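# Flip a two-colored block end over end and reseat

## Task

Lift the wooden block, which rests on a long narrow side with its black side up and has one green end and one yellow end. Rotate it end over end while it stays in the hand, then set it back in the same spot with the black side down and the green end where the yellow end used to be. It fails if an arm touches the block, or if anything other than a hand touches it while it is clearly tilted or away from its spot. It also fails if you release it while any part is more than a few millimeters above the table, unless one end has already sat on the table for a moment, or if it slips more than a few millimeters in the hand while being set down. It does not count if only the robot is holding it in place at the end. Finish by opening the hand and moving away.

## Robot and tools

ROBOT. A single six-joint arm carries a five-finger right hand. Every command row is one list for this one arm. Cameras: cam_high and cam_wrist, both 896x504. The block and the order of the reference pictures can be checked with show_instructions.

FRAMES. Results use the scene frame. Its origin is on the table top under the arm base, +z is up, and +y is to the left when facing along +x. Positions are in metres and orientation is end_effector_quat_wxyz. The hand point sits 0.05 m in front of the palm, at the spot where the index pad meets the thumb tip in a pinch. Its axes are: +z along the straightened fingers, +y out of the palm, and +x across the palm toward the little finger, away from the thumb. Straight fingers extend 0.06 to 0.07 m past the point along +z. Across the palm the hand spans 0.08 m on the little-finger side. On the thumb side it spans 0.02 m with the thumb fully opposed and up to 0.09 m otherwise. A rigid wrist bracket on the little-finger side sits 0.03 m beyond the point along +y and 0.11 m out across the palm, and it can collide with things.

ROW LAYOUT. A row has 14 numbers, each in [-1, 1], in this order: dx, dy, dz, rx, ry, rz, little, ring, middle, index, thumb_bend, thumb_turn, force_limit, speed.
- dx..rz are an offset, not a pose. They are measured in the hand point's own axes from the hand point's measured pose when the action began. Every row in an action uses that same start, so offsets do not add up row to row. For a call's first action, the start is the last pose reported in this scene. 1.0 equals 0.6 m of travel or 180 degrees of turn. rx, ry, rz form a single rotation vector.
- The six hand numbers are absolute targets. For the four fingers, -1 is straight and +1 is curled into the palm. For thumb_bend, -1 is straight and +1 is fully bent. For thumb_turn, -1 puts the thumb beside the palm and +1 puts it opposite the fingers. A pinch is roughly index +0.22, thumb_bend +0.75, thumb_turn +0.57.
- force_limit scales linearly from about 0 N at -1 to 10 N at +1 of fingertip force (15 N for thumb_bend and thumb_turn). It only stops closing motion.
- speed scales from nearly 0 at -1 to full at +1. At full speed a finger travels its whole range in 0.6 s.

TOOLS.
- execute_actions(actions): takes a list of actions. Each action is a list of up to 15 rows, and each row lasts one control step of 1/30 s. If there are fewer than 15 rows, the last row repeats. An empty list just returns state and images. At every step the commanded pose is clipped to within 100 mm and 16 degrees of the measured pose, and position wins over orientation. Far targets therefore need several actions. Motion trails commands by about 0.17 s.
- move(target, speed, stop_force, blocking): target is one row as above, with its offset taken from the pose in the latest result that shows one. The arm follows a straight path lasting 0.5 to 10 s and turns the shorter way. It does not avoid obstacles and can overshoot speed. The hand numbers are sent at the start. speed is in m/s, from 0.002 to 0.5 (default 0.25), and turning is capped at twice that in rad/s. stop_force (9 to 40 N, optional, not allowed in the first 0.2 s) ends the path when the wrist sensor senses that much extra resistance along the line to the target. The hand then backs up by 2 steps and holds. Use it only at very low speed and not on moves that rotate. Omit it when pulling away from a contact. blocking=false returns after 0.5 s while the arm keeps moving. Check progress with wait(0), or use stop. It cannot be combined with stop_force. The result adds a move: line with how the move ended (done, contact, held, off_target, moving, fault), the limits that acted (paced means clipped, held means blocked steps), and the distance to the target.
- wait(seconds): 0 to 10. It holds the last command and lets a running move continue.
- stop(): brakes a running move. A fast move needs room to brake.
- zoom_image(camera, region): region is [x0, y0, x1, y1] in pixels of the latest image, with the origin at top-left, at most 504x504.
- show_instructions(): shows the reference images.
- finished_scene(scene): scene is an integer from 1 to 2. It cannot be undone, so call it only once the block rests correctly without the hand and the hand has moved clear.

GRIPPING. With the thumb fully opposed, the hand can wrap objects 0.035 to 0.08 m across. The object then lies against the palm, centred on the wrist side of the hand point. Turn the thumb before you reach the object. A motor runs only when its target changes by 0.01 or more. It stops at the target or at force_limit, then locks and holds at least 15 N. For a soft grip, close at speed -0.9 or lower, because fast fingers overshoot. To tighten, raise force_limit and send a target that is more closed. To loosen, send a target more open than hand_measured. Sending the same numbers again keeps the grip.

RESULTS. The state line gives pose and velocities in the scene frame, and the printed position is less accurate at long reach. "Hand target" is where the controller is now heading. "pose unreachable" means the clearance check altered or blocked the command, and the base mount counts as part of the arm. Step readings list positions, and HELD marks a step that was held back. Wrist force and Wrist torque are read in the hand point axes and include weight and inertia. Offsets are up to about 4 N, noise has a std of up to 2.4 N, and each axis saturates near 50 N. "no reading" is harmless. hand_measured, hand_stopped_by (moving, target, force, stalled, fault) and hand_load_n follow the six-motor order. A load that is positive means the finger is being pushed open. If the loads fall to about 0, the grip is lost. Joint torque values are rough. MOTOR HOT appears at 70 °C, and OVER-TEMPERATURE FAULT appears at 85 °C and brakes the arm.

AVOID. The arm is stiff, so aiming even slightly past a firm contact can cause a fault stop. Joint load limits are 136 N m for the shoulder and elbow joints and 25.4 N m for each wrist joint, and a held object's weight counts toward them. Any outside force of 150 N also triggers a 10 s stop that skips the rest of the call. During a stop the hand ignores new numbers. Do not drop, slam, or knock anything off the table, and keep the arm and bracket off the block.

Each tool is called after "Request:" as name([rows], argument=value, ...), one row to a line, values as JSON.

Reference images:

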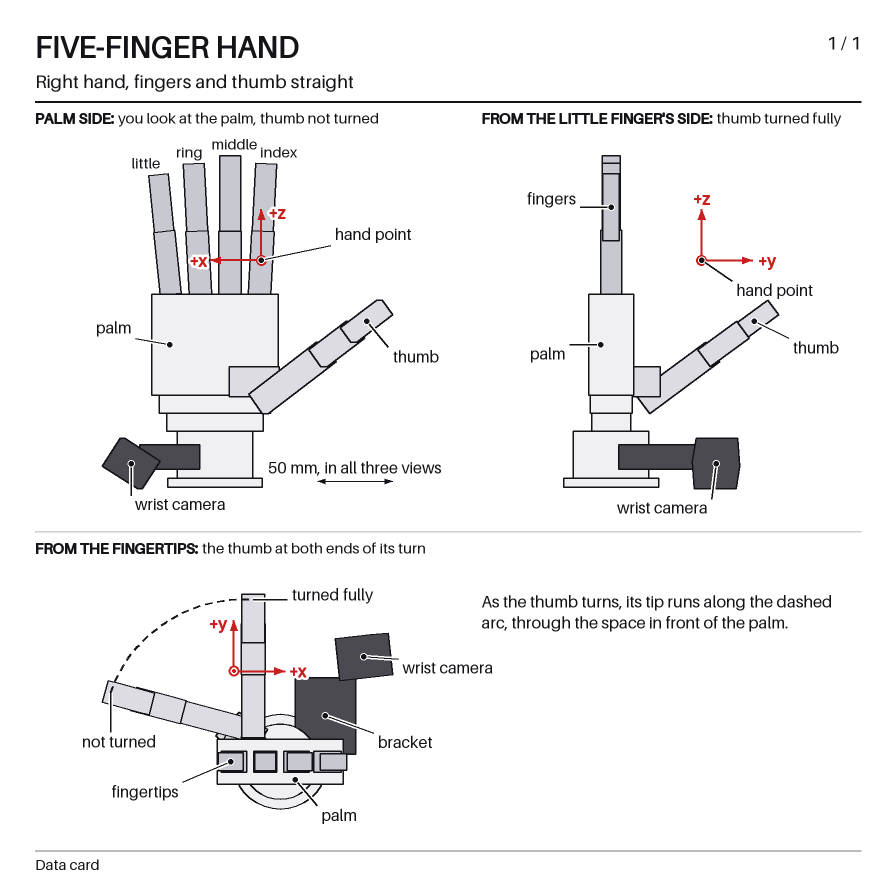

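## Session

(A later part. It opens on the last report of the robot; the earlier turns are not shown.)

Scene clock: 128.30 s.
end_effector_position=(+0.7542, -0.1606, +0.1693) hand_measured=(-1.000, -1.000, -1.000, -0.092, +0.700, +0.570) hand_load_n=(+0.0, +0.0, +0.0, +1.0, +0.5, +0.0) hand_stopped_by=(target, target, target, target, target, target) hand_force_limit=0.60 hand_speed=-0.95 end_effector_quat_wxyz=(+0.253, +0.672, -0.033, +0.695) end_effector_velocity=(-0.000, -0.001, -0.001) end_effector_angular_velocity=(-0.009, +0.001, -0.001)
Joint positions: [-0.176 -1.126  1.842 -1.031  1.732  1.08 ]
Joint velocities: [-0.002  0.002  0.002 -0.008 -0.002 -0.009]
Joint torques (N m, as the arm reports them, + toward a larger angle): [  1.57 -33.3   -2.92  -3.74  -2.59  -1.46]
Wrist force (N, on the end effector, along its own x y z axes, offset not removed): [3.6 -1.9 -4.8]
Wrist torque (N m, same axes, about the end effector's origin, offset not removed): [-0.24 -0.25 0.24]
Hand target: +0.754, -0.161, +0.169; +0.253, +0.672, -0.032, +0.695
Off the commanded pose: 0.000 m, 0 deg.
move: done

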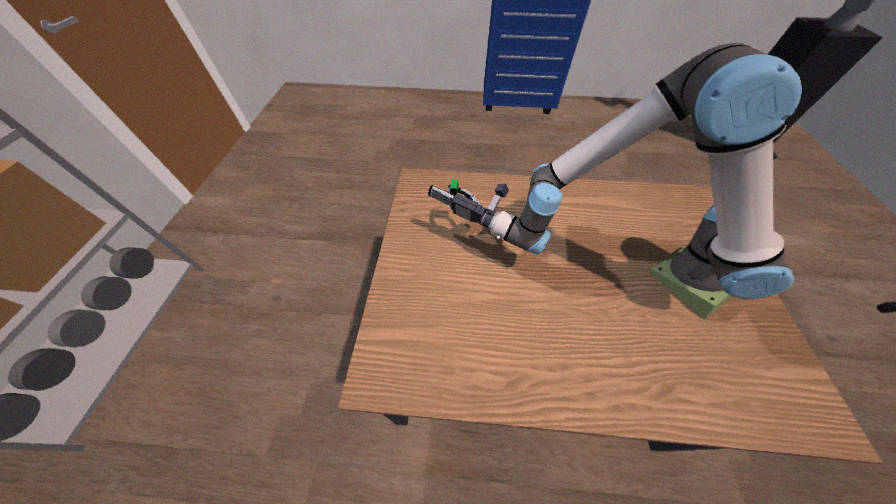

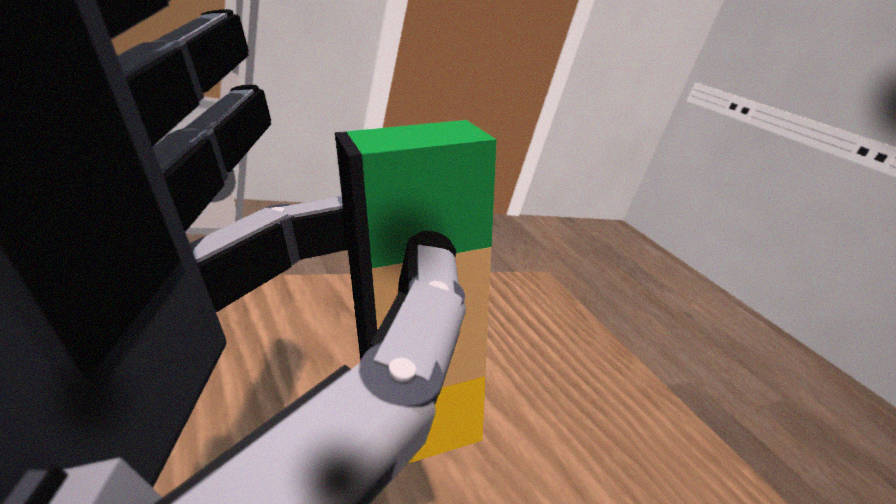

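Request:
execute_actions([
  [[0,0,0,0,0,0,-1,-1,-1,0.3,0.7,0.57,0.6,-0.9]],
])

Request:
move(target=[0,0,0,-0.207,-0.043,0.588,-1,-1,-1,0.3,0.7,0.57,0.6,-0.9], speed=0.3)

Request:
move(target=[-0.003,0.220,0.095,0,0,0,-1,-1,-1,0.3,0.7,0.57,0.6,-0.9], speed=0.1)

Scene clock: 132.93 s.
end_effector_position=(+0.7542, -0.1606, +0.1692) hand_measured=(-1.000, -1.000, -1.000, -0.068, +0.698, +0.570) hand_load_n=(+0.0, +0.0, +0.0, +8.5, +2.5, +0.5) hand_stopped_by=(target, target, target, force, target, target) hand_force_limit=0.60 hand_speed=-0.90 end_effector_quat_wxyz=(+0.253, +0.673, -0.033, +0.695) end_effector_velocity=(+0.001, -0.001, +0.001) end_effector_angular_velocity=(-0.001, -0.003, -0.001)
Joint positions: [-0.176 -1.126  1.842 -1.031  1.732  1.08 ]
Joint velocities: [-0.    -0.    -0.002 -0.001  0.    -0.   ]
Joint torques (N m, as the arm reports them, + toward a larger angle): [ 13.92 -52.47 -27.39   0.27   1.18   1.66]
Wrist force (N, on the end effector, along its own x y z axes, offset not removed): [1.6 -5.4 -1.8]
Wrist torque (N m, same axes, about the end effector's origin, offset not removed): [-0.81 -0.15 0.27]
Hand target: +0.754, -0.161, +0.169; +0.253, +0.672, -0.033, +0.695
Off the commanded pose: 0.000 m, 0 deg.
Step readings (end_effector_position):
0: (+0.7542, -0.1606, +0.1693)
1: (+0.7542, -0.1606, +0.1693)
2: (+0.7542, -0.1606, +0.1693)
4: (+0.7542, -0.1606, +0.1693)
8: (+0.7542, -0.1606, +0.1692)
15: end_effector_position above

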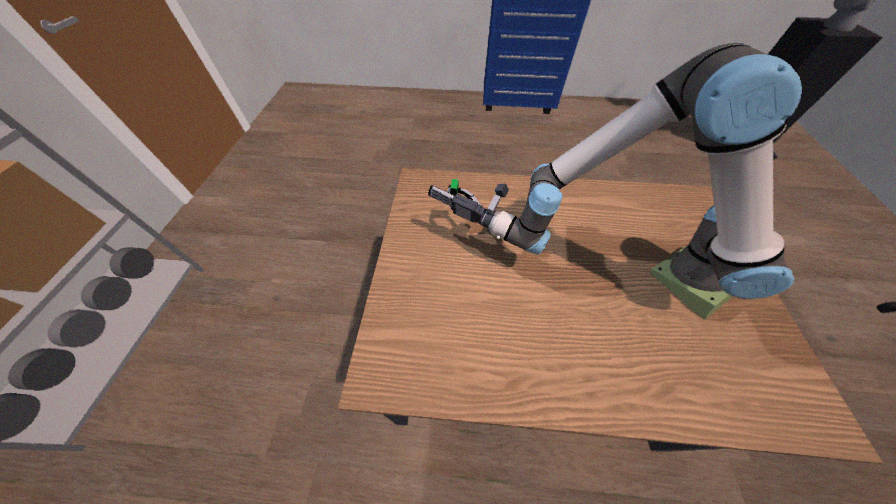

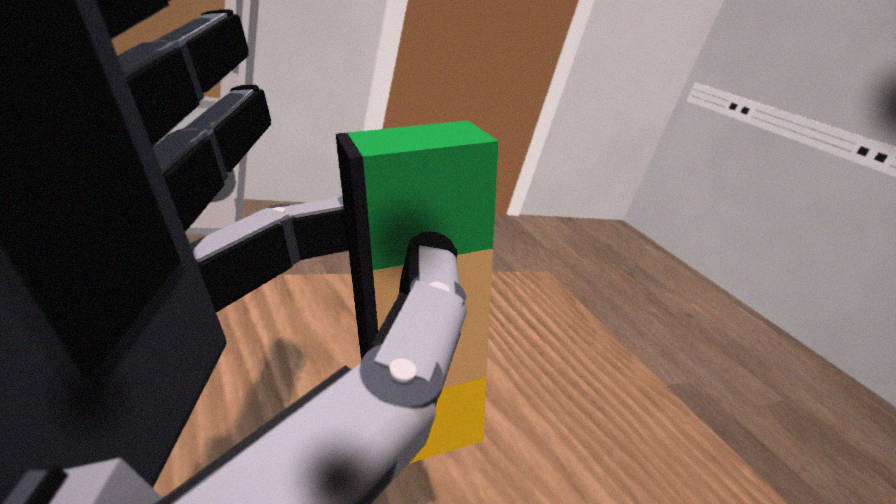

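Scene clock: 136.73 s.
end_effector_position=(+0.7544, -0.1606, +0.1694) hand_measured=(-1.000, -1.000, -1.000, -0.068, +0.698, +0.570) hand_load_n=(+0.0, +0.0, +0.0, +8.5, +3.0, +0.5) hand_stopped_by=(target, target, target, force, target, target) hand_force_limit=0.60 hand_speed=-0.90 end_effector_quat_wxyz=(+0.220, -0.318, +0.750, -0.537) end_effector_velocity=(+0.001, -0.000, -0.000) end_effector_angular_velocity=(+0.008, -0.002, -0.002)
Joint positions: [-0.164 -1.208  1.495 -0.189  2.17   3.142]
Joint velocities: [-0.002  0.001 -0.004  0.008 -0.003  0.01 ]
Joint torques (N m, as the arm reports them, + toward a larger angle): [  5.05 -34.48 -31.52   2.52  -1.91   1.71]
Wrist force (N, on the end effector, along its own x y z axes, offset not removed): [0.3 -1.2 -0.8]
Wrist torque (N m, same axes, about the end effector's origin, offset not removed): [-0.43 0.44 0.32]
Hand target: +0.754, -0.161, +0.169; +0.220, -0.318, +0.750, -0.537
Off the commanded pose: 0.000 m, 0 deg.
move: done

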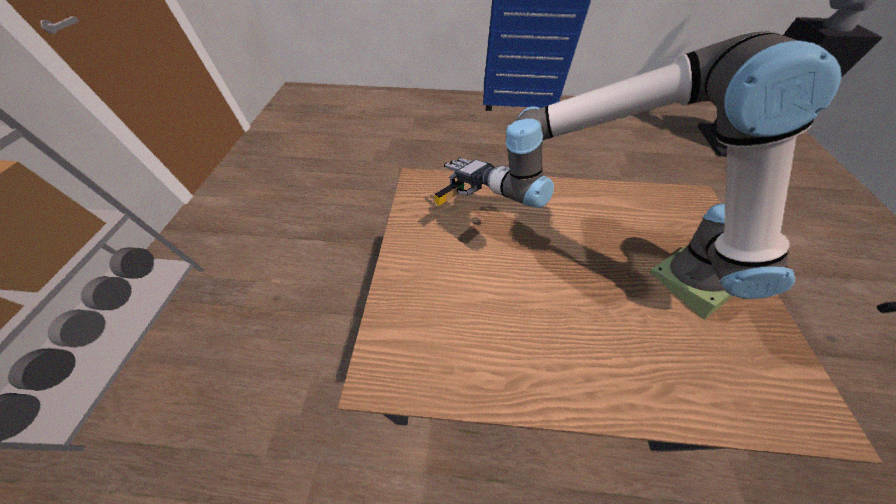

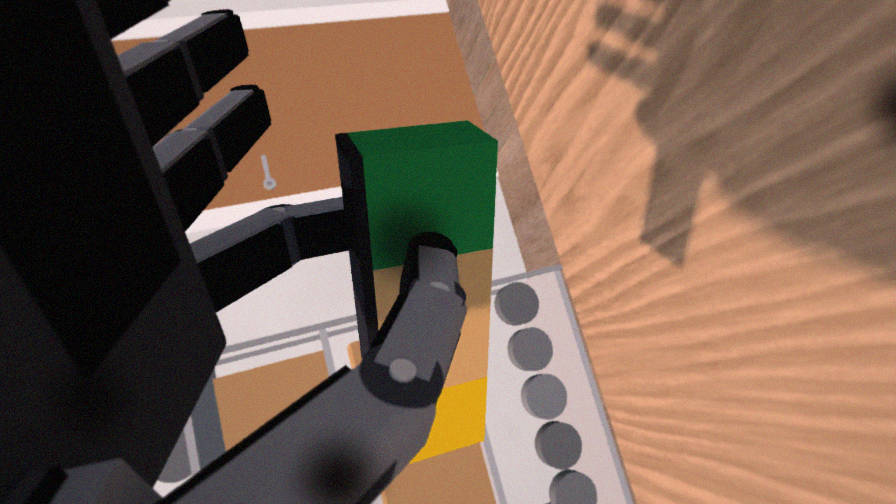

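Scene clock: 138.63 s.
end_effector_position=(+0.7617, -0.1681, +0.0261) hand_measured=(-1.000, -1.000, -1.000, -0.068, +0.698, +0.570) hand_load_n=(+0.0, +0.0, +0.0, +8.5, +3.0, +0.5) hand_stopped_by=(target, target, target, force, target, target) hand_force_limit=0.60 hand_speed=-0.90 end_effector_quat_wxyz=(+0.220, -0.319, +0.750, -0.537) end_effector_velocity=(-0.001, +0.001, -0.003) end_effector_angular_velocity=(+0.001, +0.003, +0.001)
Joint positions: [-0.22  -1.016  1.583 -0.472  2.115  3.136]
Joint velocities: [-0.     0.003  0.002 -0.002 -0.001 -0.   ]
Joint torques (N m, as the arm reports them, + toward a larger angle): [  2.48 -38.79 -14.31  -3.    -2.    -1.61]
Wrist force (N, on the end effector, along its own x y z axes, offset not removed): [-3.4 -0.8 -0.7]
Wrist torque (N m, same axes, about the end effector's origin, offset not removed): [-0.40 0.67 -0.09]
Hand target: +0.762, -0.168, +0.026; +0.220, -0.318, +0.750, -0.537
Off the commanded pose: 0.000 m, 0 deg.
move: done

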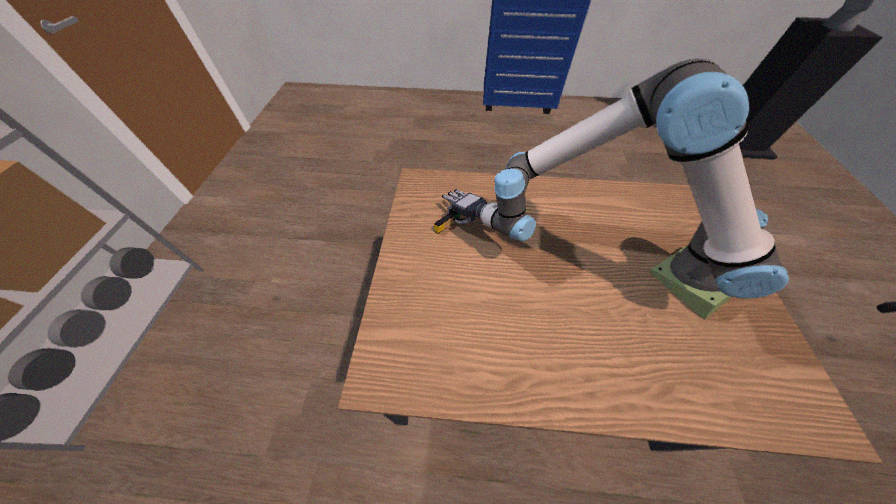

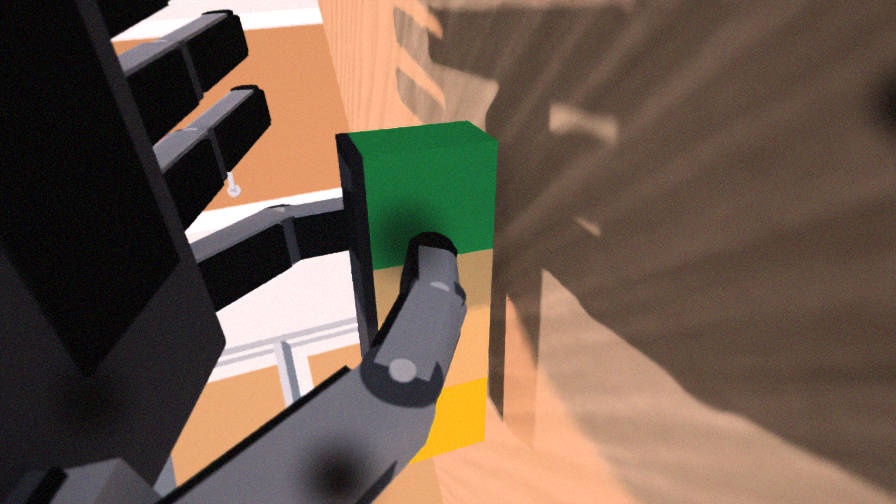

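Request:
move(target=[0,0.0095,0.0033,0,0.032,0.011,-1,-1,-1,0.3,0.7,0.57,0.6,-0.9], speed=0.03)

Request:
execute_actions([
  [[0,0,0,0,0,0,-1,-1,-1,-0.3,0.7,0.57,0.6,-0.7]],
  [[0,0.001,-0.004,0,0,0,-1,-1,-1,-0.3,0.7,0.57,0.6,-0.7]],
])

Request:
move(target=[0.024,0,0,0,-0.032,-0.011,-1,-1,-1,-0.3,0.7,0.57,0.6,-0.7], speed=0.04)

Request:
zoom_image(camera="cam_high", region=[410, 170, 530, 260])

Scene clock: 146.20 s.
end_effector_position=(+0.7617, -0.1682, +0.0202) hand_measured=(-1.000, -1.000, -1.000, -0.068, +0.698, +0.570) hand_load_n=(+0.0, +0.0, +0.0, +8.0, +2.5, +0.0) hand_stopped_by=(target, target, target, force, target, target) hand_force_limit=0.60 hand_speed=-0.90 end_effector_quat_wxyz=(+0.191, -0.278, +0.765, -0.548) end_effector_velocity=(-0.000, +0.001, -0.001) end_effector_angular_velocity=(+0.001, +0.001, -0.010)
Joint positions: [-0.185 -0.973  1.534 -0.462  2.249  3.175]
Joint velocities: [ 0.004  0.005 -0.005  0.003  0.013  0.005]
Joint torques (N m, as the arm reports them, + toward a larger angle): [ 11.95 -36.24 -28.42   2.5    1.48   1.25]
Wrist force (N, on the end effector, along its own x y z axes, offset not removed): [-3.8 -6.0 -3.3]
Wrist torque (N m, same axes, about the end effector's origin, offset not removed): [-0.14 0.65 -0.15]
Hand target: +0.762, -0.168, +0.020; +0.191, -0.278, +0.765, -0.548
Off the commanded pose: 0.000 m, 0 deg.
move: done

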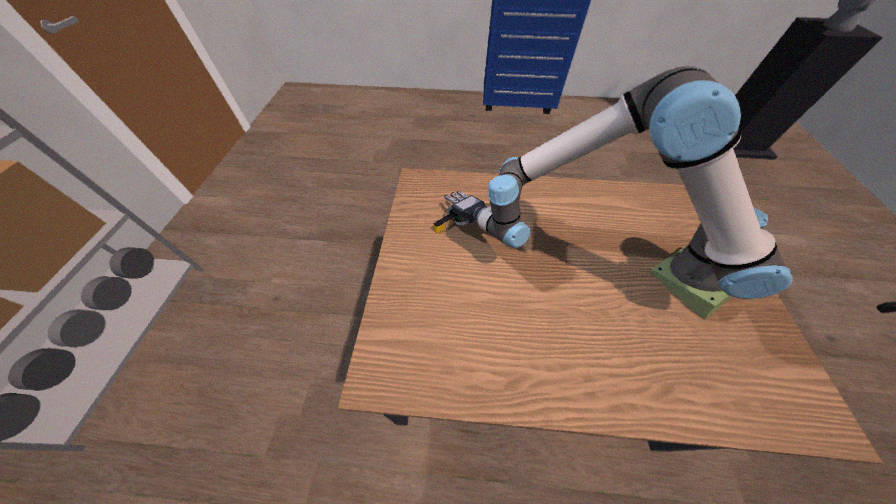

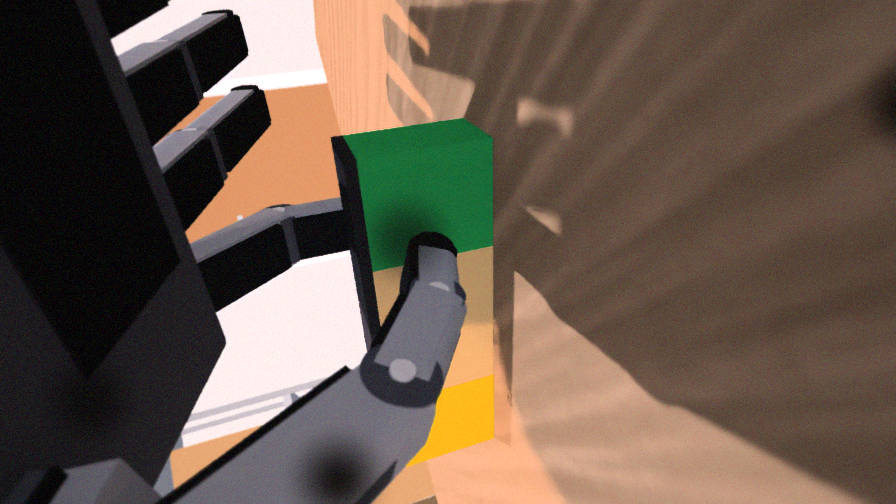

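Scene clock: 147.20 s.
end_effector_position=(+0.7601, -0.1662, +0.0203) hand_measured=(-1.000, -1.000, -1.000, -0.300, +0.700, +0.570) hand_load_n=(+0.0, +0.0, +0.0, +0.0, +0.0, +0.0) hand_stopped_by=(target, target, target, target, target, target) hand_force_limit=0.60 hand_speed=-0.70 end_effector_quat_wxyz=(+0.191, -0.278, +0.765, -0.548) end_effector_velocity=(+0.000, +0.000, +0.001) end_effector_angular_velocity=(-0.001, -0.002, -0.000)
Joint positions: [-0.182 -0.976  1.539 -0.464  2.252  3.176]
Joint velocities: [ 0.001 -0.     0.    -0.002  0.001 -0.   ]
Joint torques (N m, as the arm reports them, + toward a larger angle): [ 14.93 -59.5   -2.52  -2.43   1.6    1.57]
Wrist force (N, on the end effector, along its own x y z axes, offset not removed): [1.6 0.3 -3.1]
Wrist torque (N m, same axes, about the end effector's origin, offset not removed): [0.27 -0.11 0.17]
Hand target: +0.760, -0.166, +0.020; +0.191, -0.278, +0.765, -0.548
Off the commanded pose: 0.000 m, 0 deg.
Step readings (end_effector_position; steps 1 to 15: 1st action; 16 to 30: 2nd action):
0: (+0.7617, -0.1682, +0.0202)
1: (+0.7617, -0.1682, +0.0202)
2: (+0.7617, -0.1682, +0.0202)
4: (+0.7617, -0.1682, +0.0202)
8: (+0.7617, -0.1681, +0.0201)
15: (+0.7617, -0.1681, +0.0201)
16: (+0.7617, -0.1681, +0.0201)
17: (+0.7614, -0.1679, +0.0201)
19: (+0.7608, -0.1672, +0.0202)
23: (+0.7603, -0.1665, +0.0203)
30: end_effector_position above

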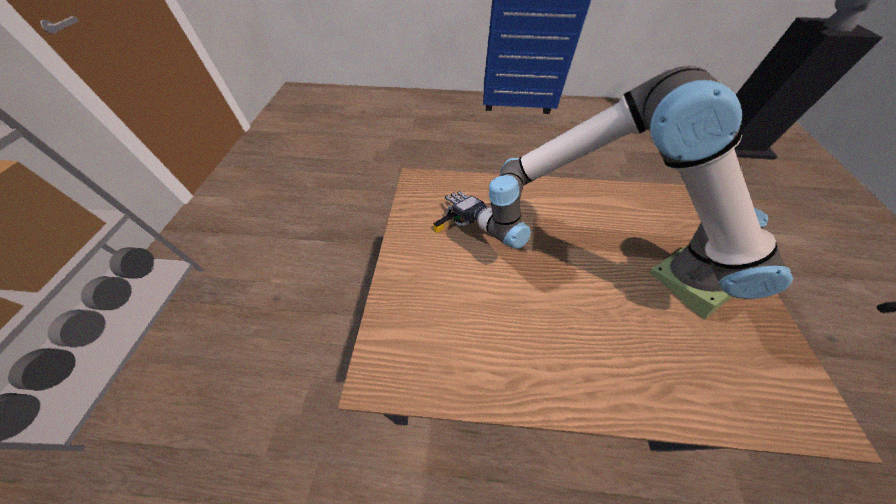

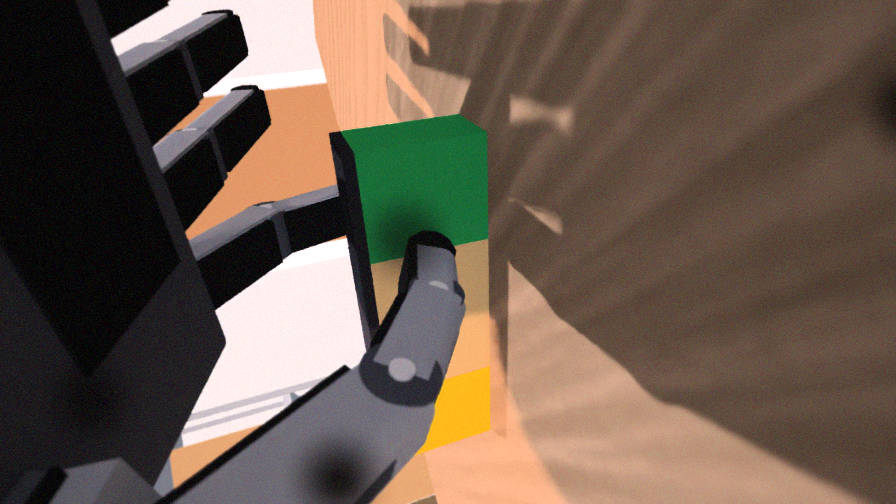

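Scene clock: 148.77 s.
end_effector_position=(+0.7492, -0.1753, +0.0205) hand_measured=(-1.000, -1.000, -1.000, -0.300, +0.700, +0.570) hand_load_n=(+0.0, +0.0, +0.0, +0.0, +0.0, +0.0) hand_stopped_by=(target, target, target, target, target, target) hand_force_limit=0.60 hand_speed=-0.70 end_effector_quat_wxyz=(+0.220, -0.318, +0.750, -0.537) end_effector_velocity=(-0.001, -0.002, +0.000) end_effector_angular_velocity=(-0.000, -0.001, +0.013)
Joint positions: [-0.241 -1.032  1.628 -0.502  2.095  3.134]
Joint velocities: [-0.009 -0.007  0.009 -0.005 -0.021 -0.005]
Joint torques (N m, as the arm reports them, + toward a larger angle): [  3.63 -57.57  -1.97  -2.87  -1.67  -1.82]
Wrist force (N, on the end effector, along its own x y z axes, offset not removed): [0.1 0.9 -7.4]
Wrist torque (N m, same axes, about the end effector's origin, offset not removed): [0.30 0.46 0.34]
Hand target: +0.749, -0.175, +0.021; +0.220, -0.319, +0.750, -0.537
Off the commanded pose: 0.000 m, 0 deg.
move: done

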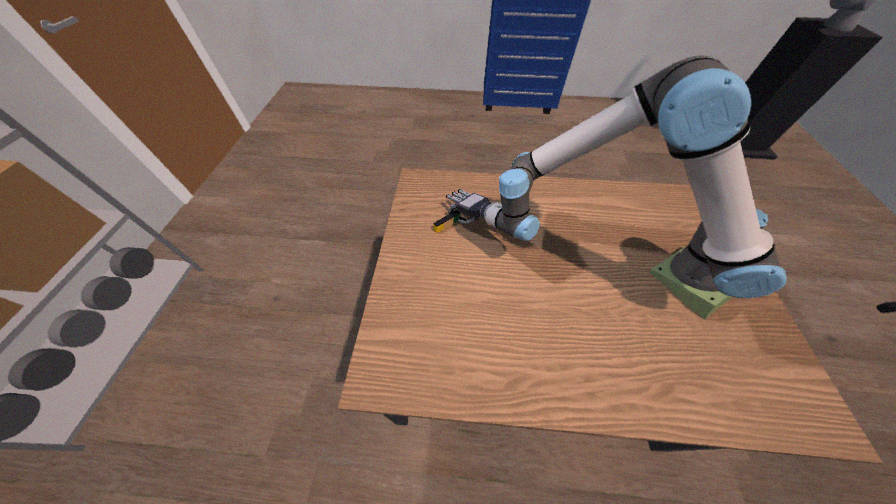

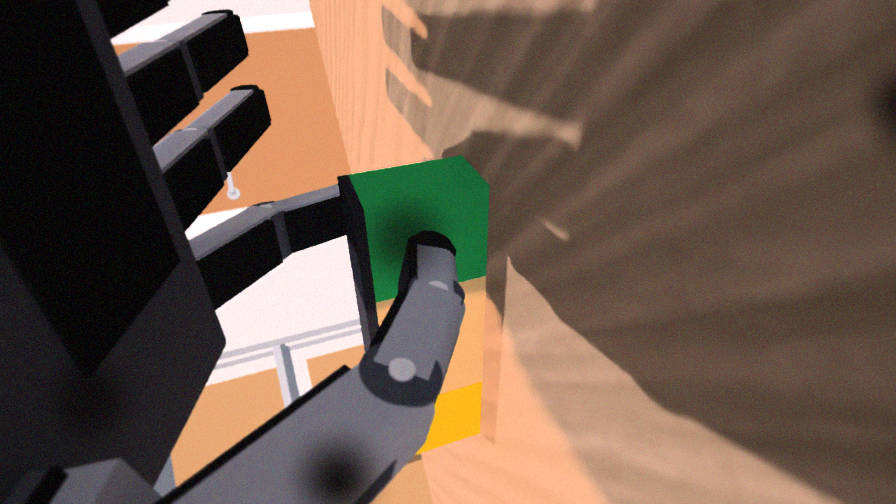

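Region (410, 170, 530, 260) of cam_high's 896x504 image, scaled by 4.200, with more detail than that image has; it fills the top 378 rows of this view, and the rest is white.

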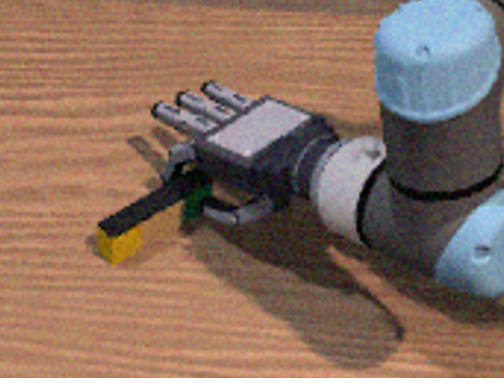

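Request:
execute_actions([
  [[0,-0.001,0.003,0,0,0,-1,-1,-1,0.3,0.7,0.57,0.7,-0.8]],
  [[0,0,0,0,0,0,-1,-1,-1,0.3,0.7,0.57,0.7,-0.88]],
  [[0,0,0,0,0,0,-1,-1,-1,0.3,0.7,0.57,0.7,-0.88]],
  [[0,0,0,0,0,0,-1,-1,-1,0.3,0.7,0.57,0.7,-0.88]],
])

Request:
move(target=[0.003,-0.236,-0.082,0,0,0,-1,-1,-1,0.3,0.7,0.57,0.7,-0.88], speed=0.12)

Scene clock: 154.03 s.
end_effector_position=(+0.7505, -0.1766, +0.0205) hand_measured=(-1.000, -1.000, -1.000, -0.074, +0.700, +0.570) hand_load_n=(+0.0, +0.0, +0.0, +9.5, +1.5, -1.0) hand_stopped_by=(target, target, target, force, target, target) hand_force_limit=0.70 hand_speed=-0.88 end_effector_quat_wxyz=(+0.220, -0.318, +0.750, -0.537) end_effector_velocity=(+0.001, -0.000, +0.001) end_effector_angular_velocity=(-0.001, -0.002, -0.001)
Joint positions: [-0.242 -1.03   1.623 -0.499  2.093  3.134]
Joint velocities: [ 0.     0.    -0.002 -0.001  0.     0.   ]
Joint torques (N m, as the arm reports them, + toward a larger angle): [  4.12 -39.6  -25.66   1.1    1.31   1.4 ]
Wrist force (N, on the end effector, along its own x y z axes, offset not removed): [-0.5 -7.1 -1.9]
Wrist torque (N m, same axes, about the end effector's origin, offset not removed): [-0.72 0.23 0.02]
Hand target: +0.751, -0.177, +0.021; +0.220, -0.318, +0.750, -0.537
Off the commanded pose: 0.000 m, 0 deg.
Step readings (end_effector_position; steps 1 to 15: 1st action; 16 to 30: 2nd action; 31 to 45: 3rd action; 46 to 60: 4th action):
0: (+0.7491, -0.1754, +0.0205)
1: (+0.7491, -0.1754, +0.0205)
2: (+0.7492, -0.1756, +0.0206)
4: (+0.7498, -0.1761, +0.0206)
8: (+0.7504, -0.1765, +0.0206)
15: (+0.7505, -0.1766, +0.0205)
16: (+0.7505, -0.1766, +0.0205)
17: (+0.7505, -0.1766, +0.0205)
19: (+0.7505, -0.1766, +0.0205)
23: (+0.7505, -0.1766, +0.0205)
30: (+0.7505, -0.1766, +0.0205)
31: (+0.7505, -0.1766, +0.0205)
32: (+0.7505, -0.1766, +0.0205)
34: (+0.7505, -0.1766, +0.0205)
38: (+0.7505, -0.1766, +0.0205)
45: (+0.7505, -0.1766, +0.0205)
46: (+0.7505, -0.1766, +0.0205)
47: (+0.7505, -0.1766, +0.0205)
49: (+0.7505, -0.1766, +0.0205)
53: (+0.7505, -0.1766, +0.0205)
60: end_effector_position above

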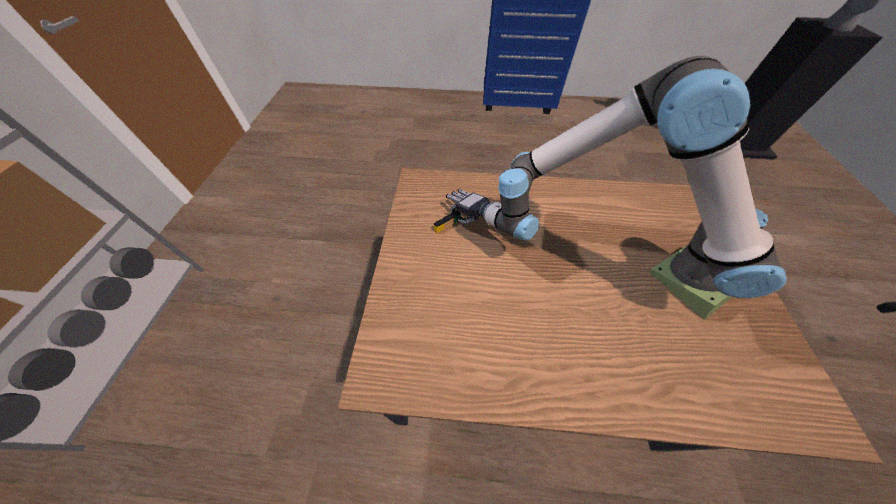

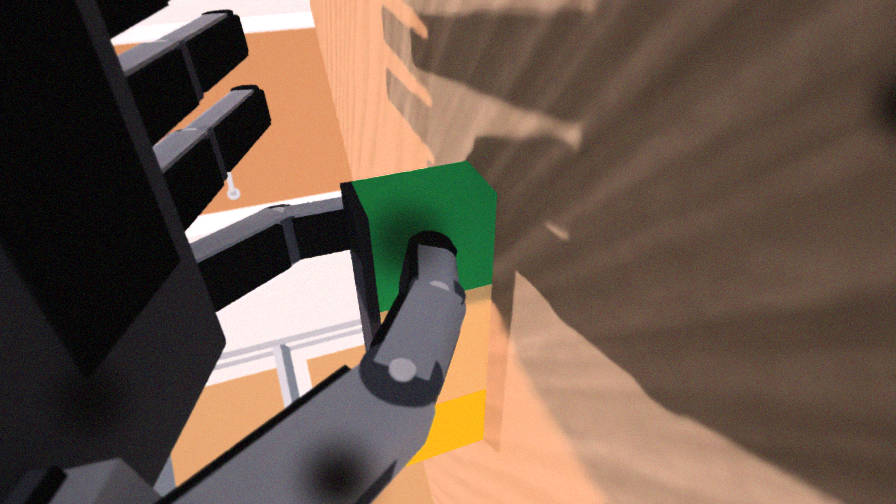

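Scene clock: 155.73 s.
end_effector_position=(+0.7507, -0.1764, +0.1702) hand_measured=(-1.000, -1.000, -1.000, -0.074, +0.698, +0.570) hand_load_n=(+0.0, +0.0, +0.0, +8.5, +2.5, -1.5) hand_stopped_by=(target, target, target, force, target, target) hand_force_limit=0.70 hand_speed=-0.88 end_effector_quat_wxyz=(+0.220, -0.318, +0.750, -0.537) end_effector_velocity=(+0.000, -0.000, +0.002) end_effector_angular_velocity=(-0.000, +0.001, +0.000)
Joint positions: [-0.195 -1.222  1.505 -0.187  2.14   3.139]
Joint velocities: [ 0.001 -0.001 -0.003  0.005  0.    -0.   ]
Joint torques (N m, as the arm reports them, + toward a larger angle): [ 13.43 -54.11 -29.9    1.74   1.37   1.72]
Wrist force (N, on the end effector, along its own x y z axes, offset not removed): [3.3 0.0 -0.8]
Wrist torque (N m, same axes, about the end effector's origin, offset not removed): [0.08 -0.22 0.47]
Hand target: +0.751, -0.176, +0.170; +0.220, -0.318, +0.750, -0.537
Off the commanded pose: 0.000 m, 0 deg.
move: done

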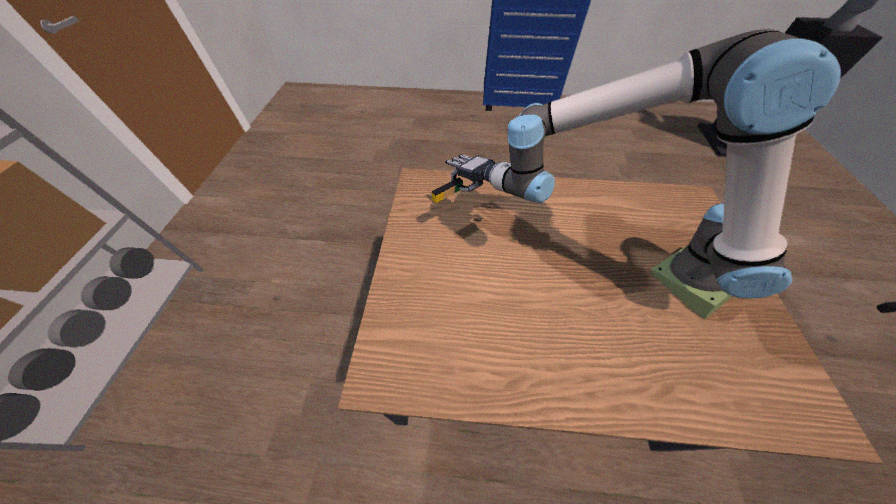

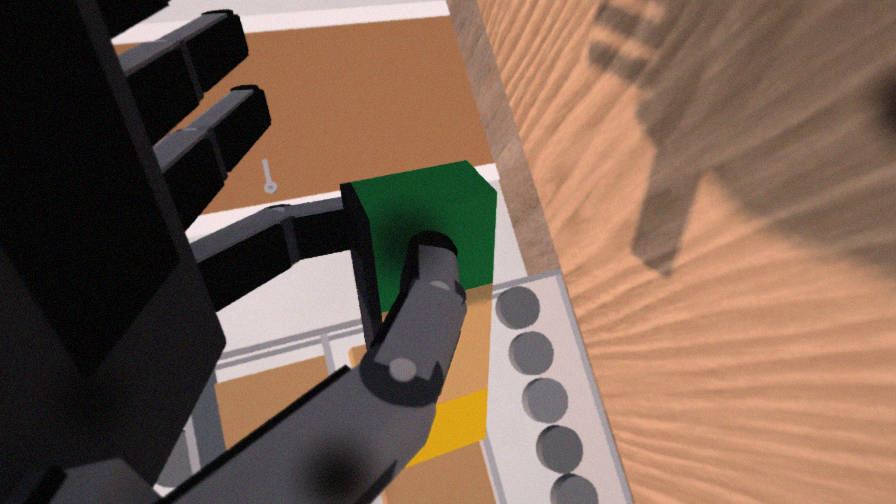

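Request:
execute_actions([
  [[0,0,0,0,0,0,-1,-1,-1,-0.091,0.7,0.57,0.7,-0.96]],
  [[0,0,0,0,0,0,-1,-1,-1,-0.091,0.7,0.57,0.7,-0.96]],
])

Request:
move(target=[0,0,0,0,-0.16,0.47,-1,-1,-1,-0.091,0.7,0.57,0.7,-0.96], speed=0.18)

Scene clock: 161.63 s.
end_effector_position=(+0.7507, -0.1764, +0.1703) hand_measured=(-1.000, -1.000, -1.000, -0.092, +0.700, +0.570) hand_load_n=(+0.0, +0.0, +0.0, +0.5, +1.0, +0.0) hand_stopped_by=(target, target, target, target, target, target) hand_force_limit=0.70 hand_speed=-0.96 end_effector_quat_wxyz=(+0.220, -0.318, +0.750, -0.537) end_effector_velocity=(-0.001, +0.000, -0.001) end_effector_angular_velocity=(+0.000, +0.003, +0.000)
Joint positions: [-0.195 -1.222  1.505 -0.187  2.14   3.139]
Joint velocities: [-0.    -0.     0.001  0.002  0.    -0.001]
Joint torques (N m, as the arm reports them, + toward a larger angle): [  7.88 -37.08  -8.54  -2.19  -0.91   0.56]
Wrist force (N, on the end effector, along its own x y z axes, offset not removed): [3.1 2.5 -1.9]
Wrist torque (N m, same axes, about the end effector's origin, offset not removed): [0.47 -0.47 0.60]
Hand target: +0.751, -0.176, +0.170; +0.220, -0.318, +0.750, -0.537
Off the commanded pose: 0.000 m, 0 deg.
Step readings (end_effector_position; steps 1 to 15: 1st action; 16 to 30: 2nd action):
0: (+0.7507, -0.1764, +0.1704)
1: (+0.7507, -0.1764, +0.1704)
2: (+0.7507, -0.1764, +0.1704)
4: (+0.7507, -0.1764, +0.1704)
8: (+0.7507, -0.1764, +0.1704)
15: (+0.7507, -0.1764, +0.1703)
16: (+0.7507, -0.1764, +0.1703)
17: (+0.7507, -0.1764, +0.1703)
19: (+0.7507, -0.1764, +0.1703)
23: (+0.7507, -0.1764, +0.1703)
30: end_effector_position above

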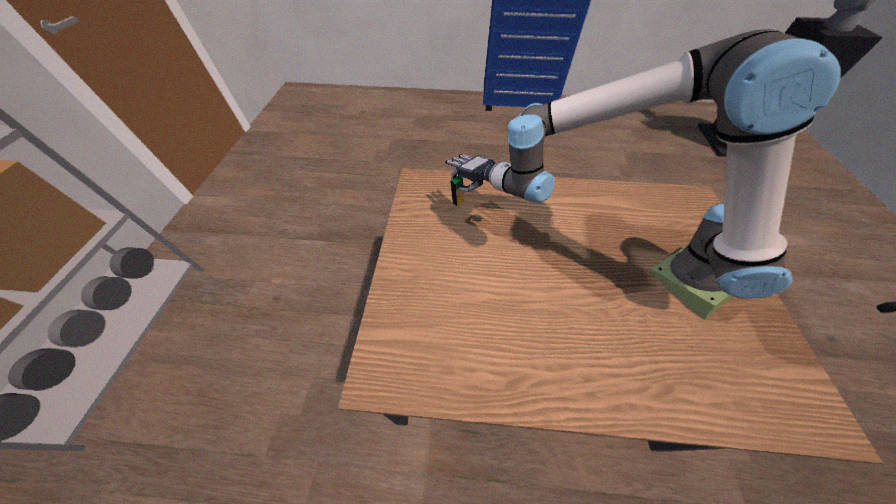

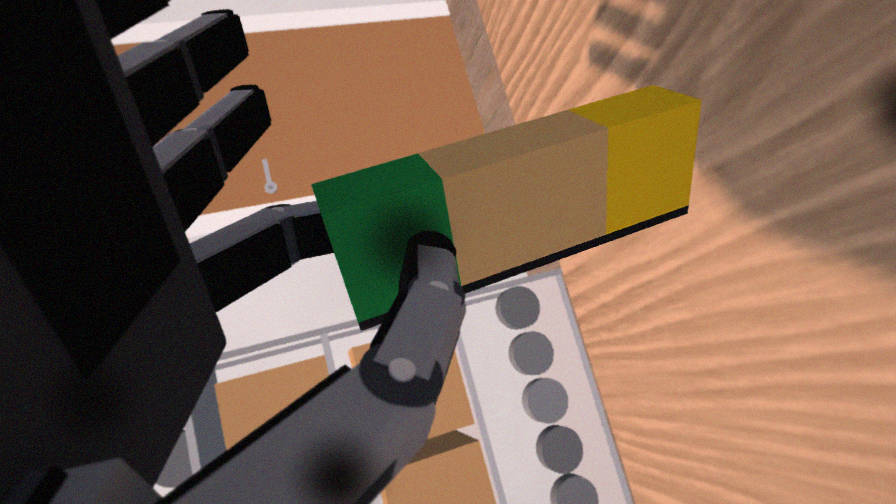

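Scene clock: 166.40 s.
end_effector_position=(+0.7506, -0.1764, +0.1704) hand_measured=(-1.000, -1.000, -1.000, -0.092, +0.700, +0.570) hand_load_n=(+0.0, +0.0, +0.0, +1.0, +0.5, -0.5) hand_stopped_by=(target, target, target, target, target, target) hand_force_limit=0.70 hand_speed=-0.96 end_effector_quat_wxyz=(+0.683, +0.151, +0.696, -0.163) end_effector_velocity=(-0.000, +0.000, -0.000) end_effector_angular_velocity=(+0.008, -0.008, +0.000)
Joint positions: [-0.446 -1.2    1.935 -0.947  1.539  4.575]
Joint velocities: [ 0.001  0.004  0.002 -0.009  0.     0.01 ]
Joint torques (N m, as the arm reports them, + toward a larger angle): [ 13.57 -31.54  -0.35  -3.37  -0.63   1.79]
Wrist force (N, on the end effector, along its own x y z axes, offset not removed): [-1.8 0.5 -0.9]
Wrist torque (N m, same axes, about the end effector's origin, offset not removed): [-0.03 0.40 0.28]
Hand target: +0.751, -0.176, +0.170; +0.683, +0.151, +0.695, -0.163
Off the commanded pose: 0.000 m, 0 deg.
move: done

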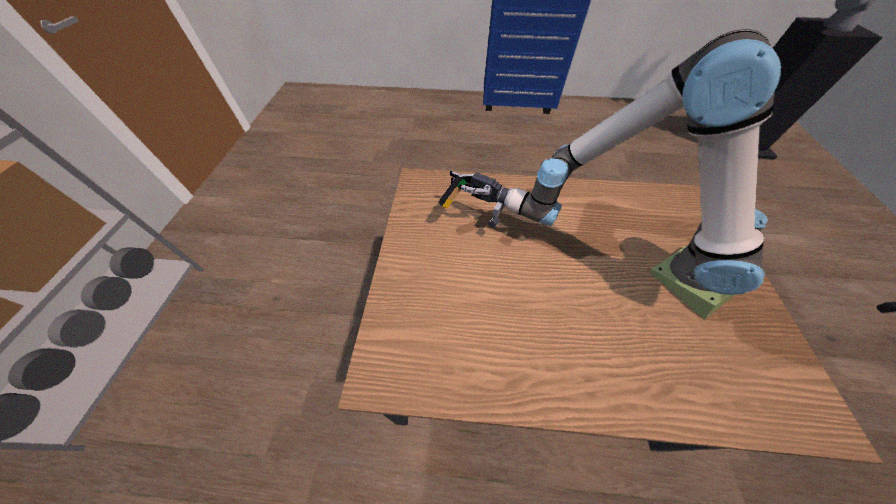

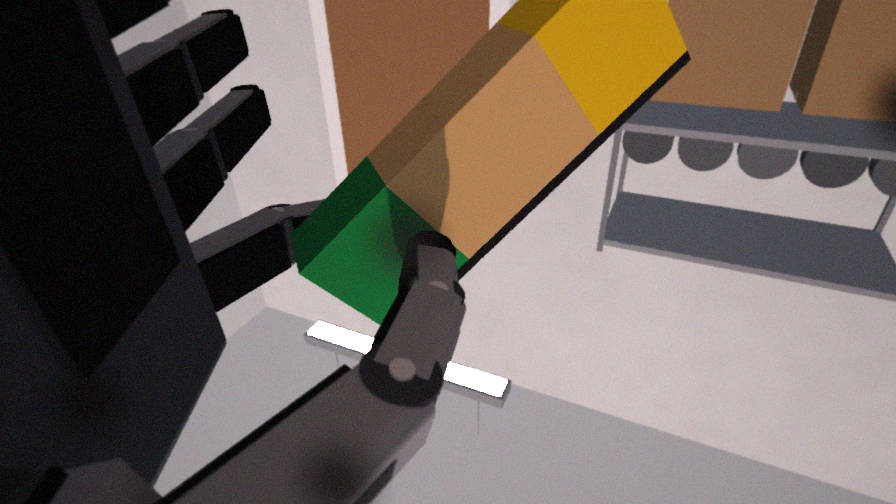

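Request:
move(target=[0,0,0,0,-0.045,0.13,-1,-1,-1,-0.091,0.7,0.57,0.7,-0.96], speed=0.12)

Scene clock: 170.27 s.
end_effector_position=(+0.7505, -0.1764, +0.1704) hand_measured=(-1.000, -1.000, -1.000, -0.092, +0.700, +0.570) hand_load_n=(+0.0, +0.0, +0.0, +1.0, +0.5, -0.5) hand_stopped_by=(target, target, target, target, target, target) hand_force_limit=0.70 hand_speed=-0.96 end_effector_quat_wxyz=(+0.749, +0.276, +0.601, -0.032) end_effector_velocity=(-0.000, -0.000, -0.001) end_effector_angular_velocity=(+0.008, -0.007, -0.001)
Joint positions: [-0.412 -1.073  1.942 -1.22   1.58   4.975]
Joint velocities: [ 0.001  0.004  0.    -0.007  0.003  0.01 ]
Joint torques (N m, as the arm reports them, + toward a larger angle): [ 13.61 -33.62 -26.17  -3.34   0.75   2.09]
Wrist force (N, on the end effector, along its own x y z axes, offset not removed): [0.5 -0.4 0.9]
Wrist torque (N m, same axes, about the end effector's origin, offset not removed): [0.00 0.08 0.17]
Hand target: +0.750, -0.176, +0.170; +0.749, +0.277, +0.601, -0.032
Off the commanded pose: 0.000 m, 0 deg.
move: done

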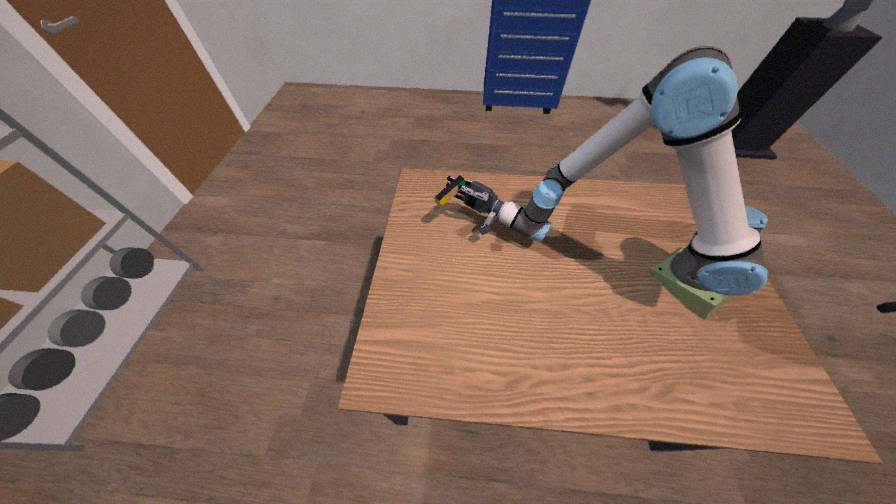

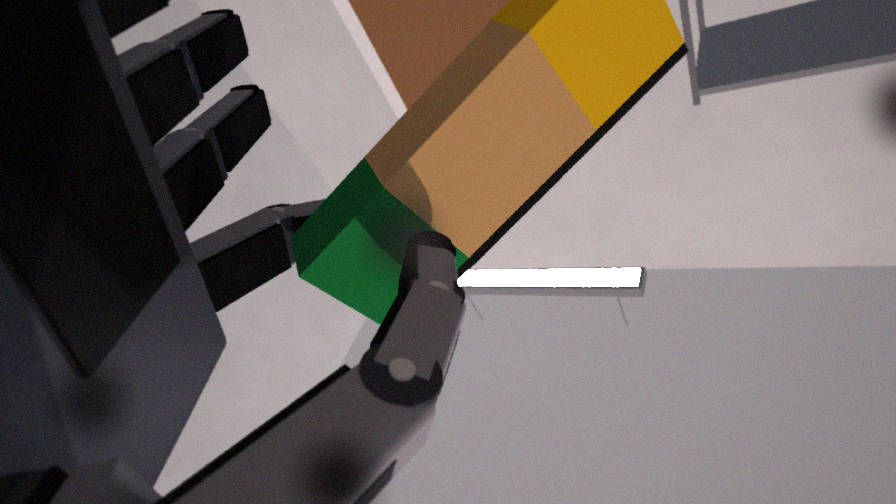

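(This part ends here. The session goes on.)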